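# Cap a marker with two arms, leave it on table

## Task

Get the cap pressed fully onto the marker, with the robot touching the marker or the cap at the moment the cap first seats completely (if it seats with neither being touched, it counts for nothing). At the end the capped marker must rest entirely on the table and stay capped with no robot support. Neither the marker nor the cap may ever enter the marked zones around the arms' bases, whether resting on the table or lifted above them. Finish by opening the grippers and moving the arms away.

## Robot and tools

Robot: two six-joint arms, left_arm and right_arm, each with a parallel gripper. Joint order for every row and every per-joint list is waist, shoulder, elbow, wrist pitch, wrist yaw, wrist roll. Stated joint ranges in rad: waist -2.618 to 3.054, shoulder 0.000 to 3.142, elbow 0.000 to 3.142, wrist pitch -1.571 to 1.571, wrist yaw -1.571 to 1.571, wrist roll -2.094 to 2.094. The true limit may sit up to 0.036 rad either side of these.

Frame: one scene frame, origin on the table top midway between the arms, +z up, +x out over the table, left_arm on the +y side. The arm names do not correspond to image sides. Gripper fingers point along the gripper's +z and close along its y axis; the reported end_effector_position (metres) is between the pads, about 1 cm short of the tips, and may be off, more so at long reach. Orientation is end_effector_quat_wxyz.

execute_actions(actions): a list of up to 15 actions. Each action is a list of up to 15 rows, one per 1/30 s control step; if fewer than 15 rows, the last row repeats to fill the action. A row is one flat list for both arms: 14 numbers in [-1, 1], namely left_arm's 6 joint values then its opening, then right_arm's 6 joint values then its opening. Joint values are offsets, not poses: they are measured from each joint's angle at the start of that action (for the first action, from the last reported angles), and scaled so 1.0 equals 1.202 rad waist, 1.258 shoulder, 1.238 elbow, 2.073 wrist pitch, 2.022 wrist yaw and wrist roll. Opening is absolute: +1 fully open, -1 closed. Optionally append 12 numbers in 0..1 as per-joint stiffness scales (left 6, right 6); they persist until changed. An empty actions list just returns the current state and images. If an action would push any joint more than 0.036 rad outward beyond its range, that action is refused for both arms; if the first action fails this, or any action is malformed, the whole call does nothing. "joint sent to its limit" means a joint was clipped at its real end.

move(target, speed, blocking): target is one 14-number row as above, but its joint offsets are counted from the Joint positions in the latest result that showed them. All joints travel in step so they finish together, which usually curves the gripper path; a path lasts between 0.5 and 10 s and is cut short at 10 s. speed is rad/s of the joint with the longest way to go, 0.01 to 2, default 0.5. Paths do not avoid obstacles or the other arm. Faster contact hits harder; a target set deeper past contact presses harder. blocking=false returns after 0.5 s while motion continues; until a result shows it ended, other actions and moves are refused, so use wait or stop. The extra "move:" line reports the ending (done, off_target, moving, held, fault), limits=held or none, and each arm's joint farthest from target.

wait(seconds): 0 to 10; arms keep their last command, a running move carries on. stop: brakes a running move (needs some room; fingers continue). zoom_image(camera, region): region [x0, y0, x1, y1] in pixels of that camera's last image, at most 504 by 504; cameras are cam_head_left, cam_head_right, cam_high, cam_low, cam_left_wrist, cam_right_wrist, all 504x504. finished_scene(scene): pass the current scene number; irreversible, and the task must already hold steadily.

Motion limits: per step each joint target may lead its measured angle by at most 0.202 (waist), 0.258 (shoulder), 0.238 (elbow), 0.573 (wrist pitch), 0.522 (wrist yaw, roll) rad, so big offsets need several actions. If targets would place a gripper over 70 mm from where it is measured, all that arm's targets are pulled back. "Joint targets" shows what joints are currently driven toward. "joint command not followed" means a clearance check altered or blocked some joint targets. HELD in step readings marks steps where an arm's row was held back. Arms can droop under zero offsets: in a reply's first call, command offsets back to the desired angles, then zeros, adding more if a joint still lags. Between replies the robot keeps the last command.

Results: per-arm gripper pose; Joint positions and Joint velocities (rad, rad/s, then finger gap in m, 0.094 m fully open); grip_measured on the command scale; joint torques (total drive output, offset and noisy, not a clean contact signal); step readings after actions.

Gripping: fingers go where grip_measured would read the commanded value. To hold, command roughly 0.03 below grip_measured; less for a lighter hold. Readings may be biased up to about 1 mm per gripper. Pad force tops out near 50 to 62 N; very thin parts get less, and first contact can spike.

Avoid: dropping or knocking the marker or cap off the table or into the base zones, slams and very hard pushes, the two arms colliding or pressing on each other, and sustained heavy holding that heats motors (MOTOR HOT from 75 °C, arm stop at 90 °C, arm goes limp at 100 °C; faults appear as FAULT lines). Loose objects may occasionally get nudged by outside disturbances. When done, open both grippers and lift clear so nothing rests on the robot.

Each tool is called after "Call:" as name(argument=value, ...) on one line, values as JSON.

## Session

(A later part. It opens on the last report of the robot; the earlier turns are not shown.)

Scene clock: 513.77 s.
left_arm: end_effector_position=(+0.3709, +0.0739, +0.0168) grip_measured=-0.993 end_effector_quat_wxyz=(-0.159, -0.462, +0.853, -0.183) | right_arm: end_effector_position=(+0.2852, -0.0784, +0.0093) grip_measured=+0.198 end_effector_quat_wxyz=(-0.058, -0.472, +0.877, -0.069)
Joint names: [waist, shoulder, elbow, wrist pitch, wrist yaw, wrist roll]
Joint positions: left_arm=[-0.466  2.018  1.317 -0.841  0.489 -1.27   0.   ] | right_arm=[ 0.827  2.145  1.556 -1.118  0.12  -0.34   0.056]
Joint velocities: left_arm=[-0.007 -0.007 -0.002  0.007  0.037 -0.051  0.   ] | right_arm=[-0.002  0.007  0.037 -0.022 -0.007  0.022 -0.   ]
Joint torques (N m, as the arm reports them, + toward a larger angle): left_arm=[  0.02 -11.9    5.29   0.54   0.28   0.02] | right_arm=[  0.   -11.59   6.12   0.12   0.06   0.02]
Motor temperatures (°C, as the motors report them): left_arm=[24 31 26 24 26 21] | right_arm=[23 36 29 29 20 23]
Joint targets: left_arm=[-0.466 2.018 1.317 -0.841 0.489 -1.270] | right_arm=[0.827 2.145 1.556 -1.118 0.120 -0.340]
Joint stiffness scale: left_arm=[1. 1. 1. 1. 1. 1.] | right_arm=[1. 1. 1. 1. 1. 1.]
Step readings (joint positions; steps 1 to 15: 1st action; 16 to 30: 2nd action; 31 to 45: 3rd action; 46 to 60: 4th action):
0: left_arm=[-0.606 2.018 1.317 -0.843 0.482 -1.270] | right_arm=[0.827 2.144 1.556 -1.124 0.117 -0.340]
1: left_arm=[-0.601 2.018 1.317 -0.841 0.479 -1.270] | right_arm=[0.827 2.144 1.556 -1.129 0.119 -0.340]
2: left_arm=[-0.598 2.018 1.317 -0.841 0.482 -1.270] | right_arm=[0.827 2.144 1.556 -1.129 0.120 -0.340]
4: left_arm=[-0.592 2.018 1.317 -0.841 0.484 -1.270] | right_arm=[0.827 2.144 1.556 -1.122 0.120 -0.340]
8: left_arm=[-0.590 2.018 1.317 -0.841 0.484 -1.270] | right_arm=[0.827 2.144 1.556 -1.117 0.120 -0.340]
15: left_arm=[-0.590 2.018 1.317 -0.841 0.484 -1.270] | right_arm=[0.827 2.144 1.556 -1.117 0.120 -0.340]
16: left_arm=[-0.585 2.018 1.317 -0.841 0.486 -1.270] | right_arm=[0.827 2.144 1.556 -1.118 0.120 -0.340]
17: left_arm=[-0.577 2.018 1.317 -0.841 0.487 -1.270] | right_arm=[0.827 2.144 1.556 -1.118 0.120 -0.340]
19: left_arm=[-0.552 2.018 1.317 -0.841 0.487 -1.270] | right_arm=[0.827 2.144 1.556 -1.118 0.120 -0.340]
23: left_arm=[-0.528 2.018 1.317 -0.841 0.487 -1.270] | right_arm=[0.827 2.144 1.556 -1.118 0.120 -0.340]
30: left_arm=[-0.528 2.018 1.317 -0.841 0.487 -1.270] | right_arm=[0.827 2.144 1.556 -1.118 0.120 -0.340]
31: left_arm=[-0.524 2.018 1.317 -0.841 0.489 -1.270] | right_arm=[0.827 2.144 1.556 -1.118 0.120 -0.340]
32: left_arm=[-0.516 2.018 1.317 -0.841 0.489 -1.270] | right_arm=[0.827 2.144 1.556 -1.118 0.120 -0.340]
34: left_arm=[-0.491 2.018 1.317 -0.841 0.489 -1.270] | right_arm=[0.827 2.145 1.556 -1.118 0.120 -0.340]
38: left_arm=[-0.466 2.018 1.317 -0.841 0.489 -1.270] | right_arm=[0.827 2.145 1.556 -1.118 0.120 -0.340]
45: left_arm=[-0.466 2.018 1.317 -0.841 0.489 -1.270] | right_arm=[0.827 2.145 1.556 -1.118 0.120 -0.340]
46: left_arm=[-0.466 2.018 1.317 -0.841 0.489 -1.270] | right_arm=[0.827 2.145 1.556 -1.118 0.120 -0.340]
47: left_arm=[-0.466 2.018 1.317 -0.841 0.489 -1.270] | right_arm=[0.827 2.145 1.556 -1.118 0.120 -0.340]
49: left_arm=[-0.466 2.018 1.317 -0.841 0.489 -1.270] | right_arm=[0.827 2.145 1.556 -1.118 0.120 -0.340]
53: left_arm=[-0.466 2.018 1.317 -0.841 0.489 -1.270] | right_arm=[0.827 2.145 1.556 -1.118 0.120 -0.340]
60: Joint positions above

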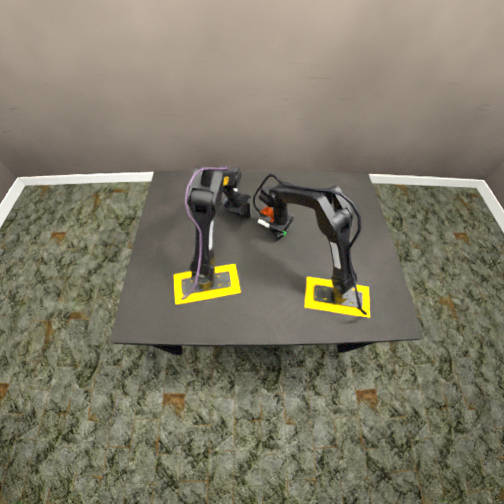

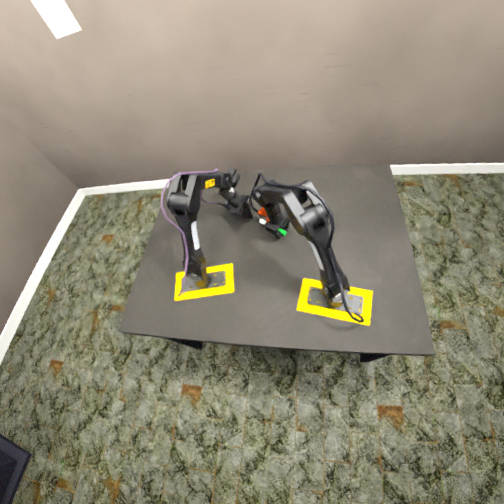

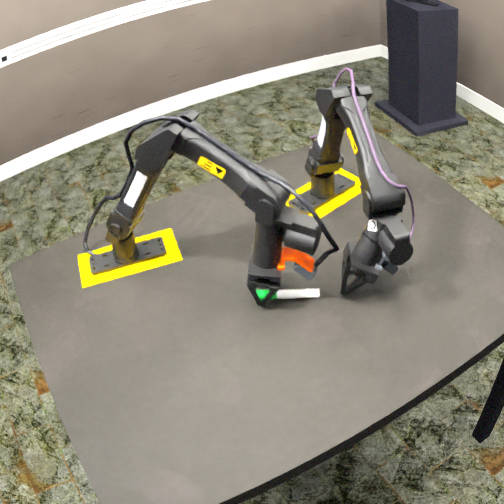

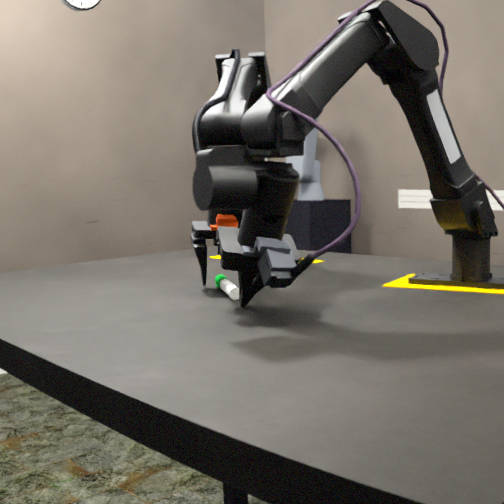

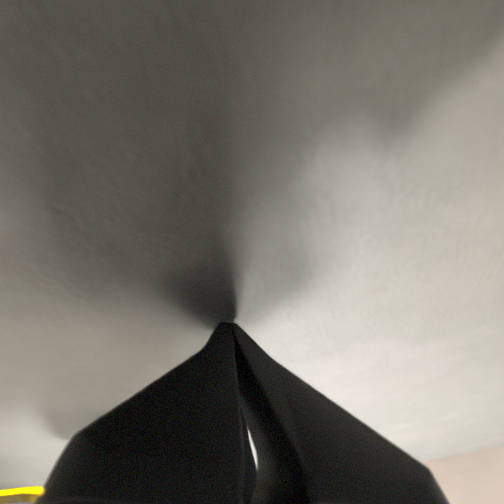

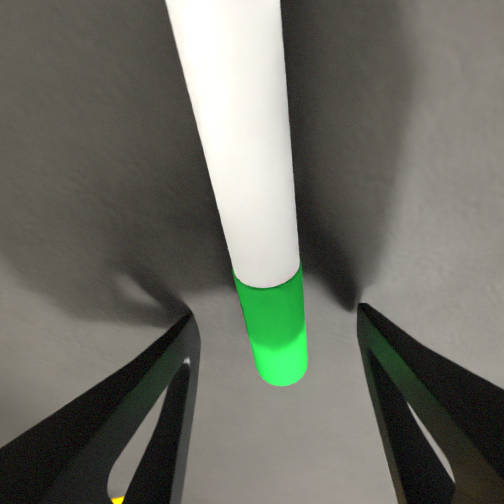

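Seated. Lift and clear.

Call:
move(target=[0.15,-0.2,0.1,0,0,0,-1,0,-0.25,0.1,0,0,0,0.2], speed=0.6)

Call:
move(target=[0.25,-0.3,0,-0.1,-0.2,0,-1,-0.4,-0.25,0,0,0,0,0.2], speed=0.8)

Scene clock: 519.97 s.
left_arm: end_effector_position=(+0.4400, +0.1312, +0.1410) grip_measured=-0.993 end_effector_quat_wxyz=(-0.003, -0.489, +0.818, -0.303) | right_arm: end_effector_position=(+0.3186, -0.0535, +0.1493) grip_measured=+0.198 end_effector_quat_wxyz=(+0.141, -0.459, +0.877, -0.039)
Joint names: [waist, shoulder, elbow, wrist pitch, wrist yaw, wrist roll]
Joint positions: left_arm=[-0.288  1.769  1.425 -0.835  0.489 -1.27   0.   ] | right_arm=[ 0.827  1.843  1.661 -1.12   0.12  -0.34   0.056]
Joint velocities: left_arm=[-0.007 -0.002  0.012  0.022  0.007  0.007 -0.001] | right_arm=[ 0.012  0.002  0.002 -0.051 -0.095 -0.007 -0.   ]
Joint torques (N m, as the arm reports them, + toward a larger angle): left_arm=[  0.26 -10.77   7.46   1.08   0.27   0.02] | right_arm=[ -0.03 -11.11   8.29   0.86   0.06   0.02]
Motor temperatures (°C, as the motors report them): left_arm=[24 31 27 24 25 21] | right_arm=[23 36 29 28 20 23]
Joint targets: left_arm=[-0.285 1.767 1.440 -0.841 0.489 -1.270] | right_arm=[0.827 1.831 1.680 -1.118 0.120 -0.340]
Joint stiffness scale: left_arm=[1. 1. 1. 1. 1. 1.] | right_arm=[1. 1. 1. 1. 1. 1.]
move: done; limits=none; left_arm: farthest joint: the elbow, 0.016 radians from its target (0.124 radians at the start); right_arm: farthest joint: the elbow, 0.019 radians from its target (0.124 radians at the start)

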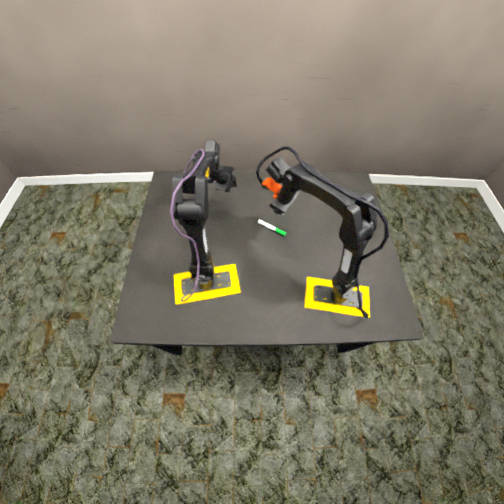

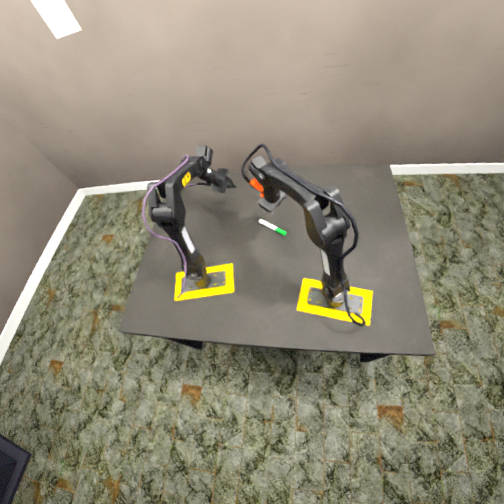

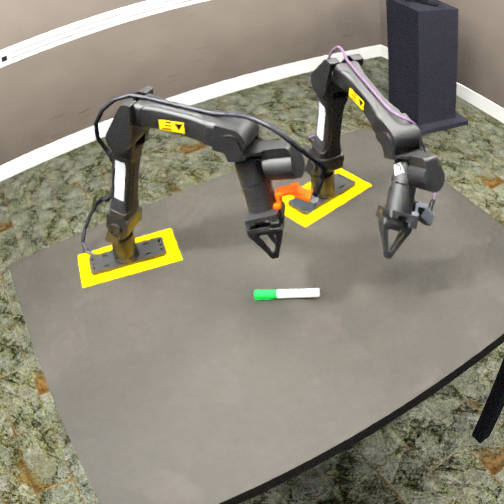

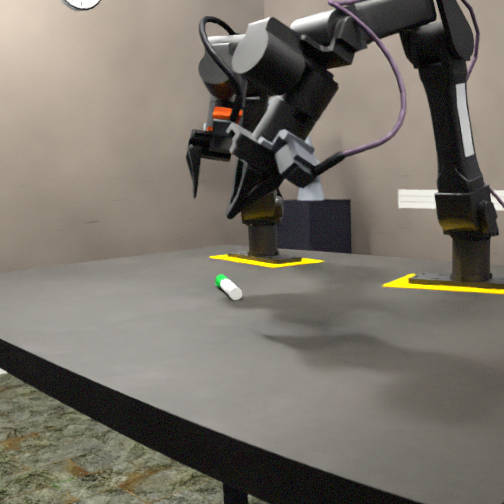

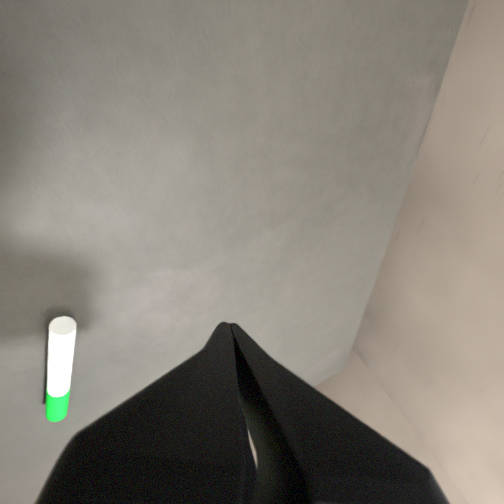

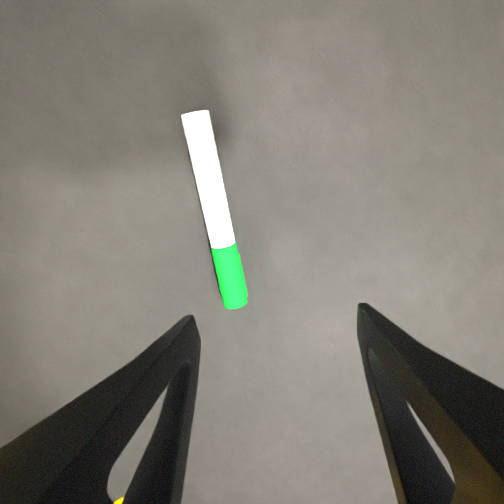

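Scene clock: 521.37 s.
left_arm: end_effector_position=(+0.3905, +0.3069, +0.2398) grip_measured=-0.993 end_effector_quat_wxyz=(+0.226, -0.632, +0.718, -0.188) | right_arm: end_effector_position=(+0.3589, -0.2400, +0.2597) grip_measured=+0.199 end_effector_quat_wxyz=(+0.270, -0.222, +0.933, -0.083)
Joint names: [waist, shoulder, elbow, wrist pitch, wrist yaw, wrist roll]
Joint positions: left_arm=[ 0.009  1.395  1.425 -1.011  0.099 -1.27   0.   ] | right_arm=[ 0.349  1.546  1.656 -1.121  0.123 -0.34   0.056]
Joint velocities: left_arm=[ 0.002 -0.017 -0.007 -0.037 -0.081 -0.022 -0.   ] | right_arm=[-0.017  0.007 -0.022 -0.022  0.037 -0.007 -0.001]
Joint torques (N m, as the arm reports them, + toward a larger angle): left_arm=[ 0.41 -6.69  6.48  1.18 -0.05  0.02] | right_arm=[-0.18 -8.37  7.33  1.27  0.03  0.02]
Motor temperatures (°C, as the motors report them): left_arm=[24 31 27 24 25 21] | right_arm=[23 36 29 28 20 23]
Joint targets: left_arm=[0.013 1.391 1.425 -1.043 0.085 -1.270] | right_arm=[0.346 1.528 1.661 -1.120 0.120 -0.340]
Joint stiffness scale: left_arm=[1. 1. 1. 1. 1. 1.] | right_arm=[1. 1. 1. 1. 1. 1.]
move: off_target (left_arm); limits=none; left_arm: farthest joint: the wrist pitch, 0.031 radians from its target (0.207 radians at the start); right_arm: farthest joint: the shoulder, 0.017 radians from its target (0.314 radians at the start)

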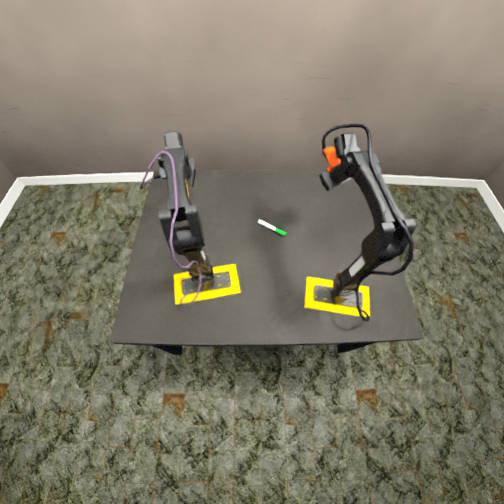

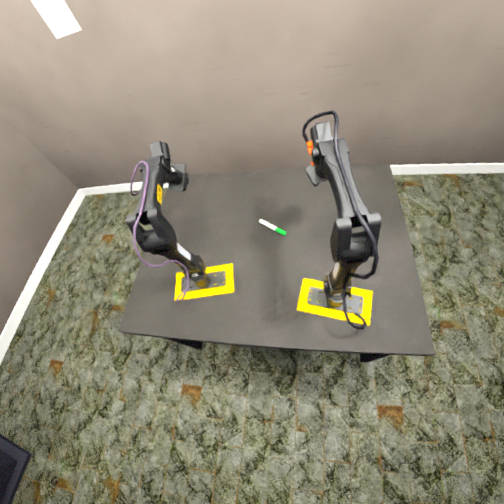

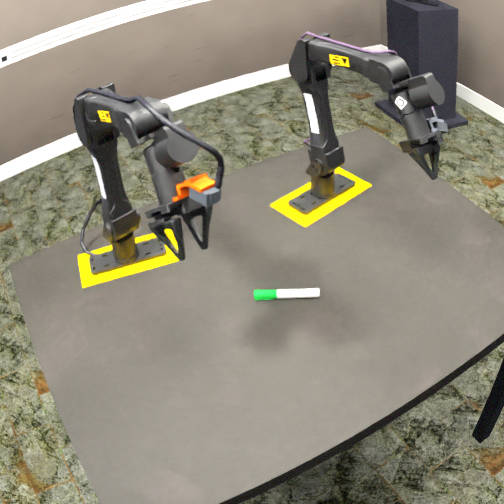

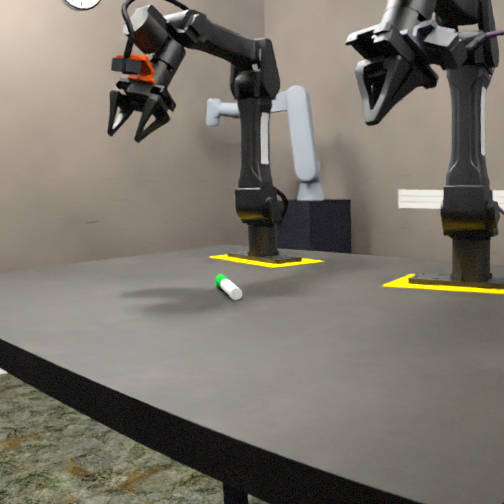

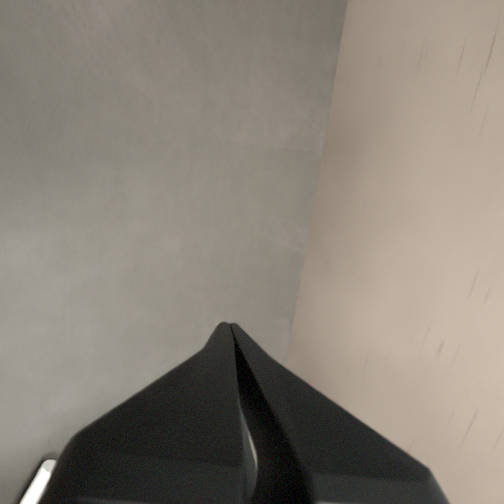

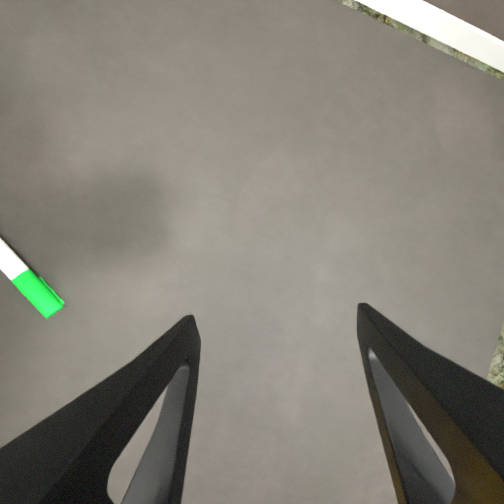

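Call:
finished_scene(scene=1)

The scene is finished: the task was done.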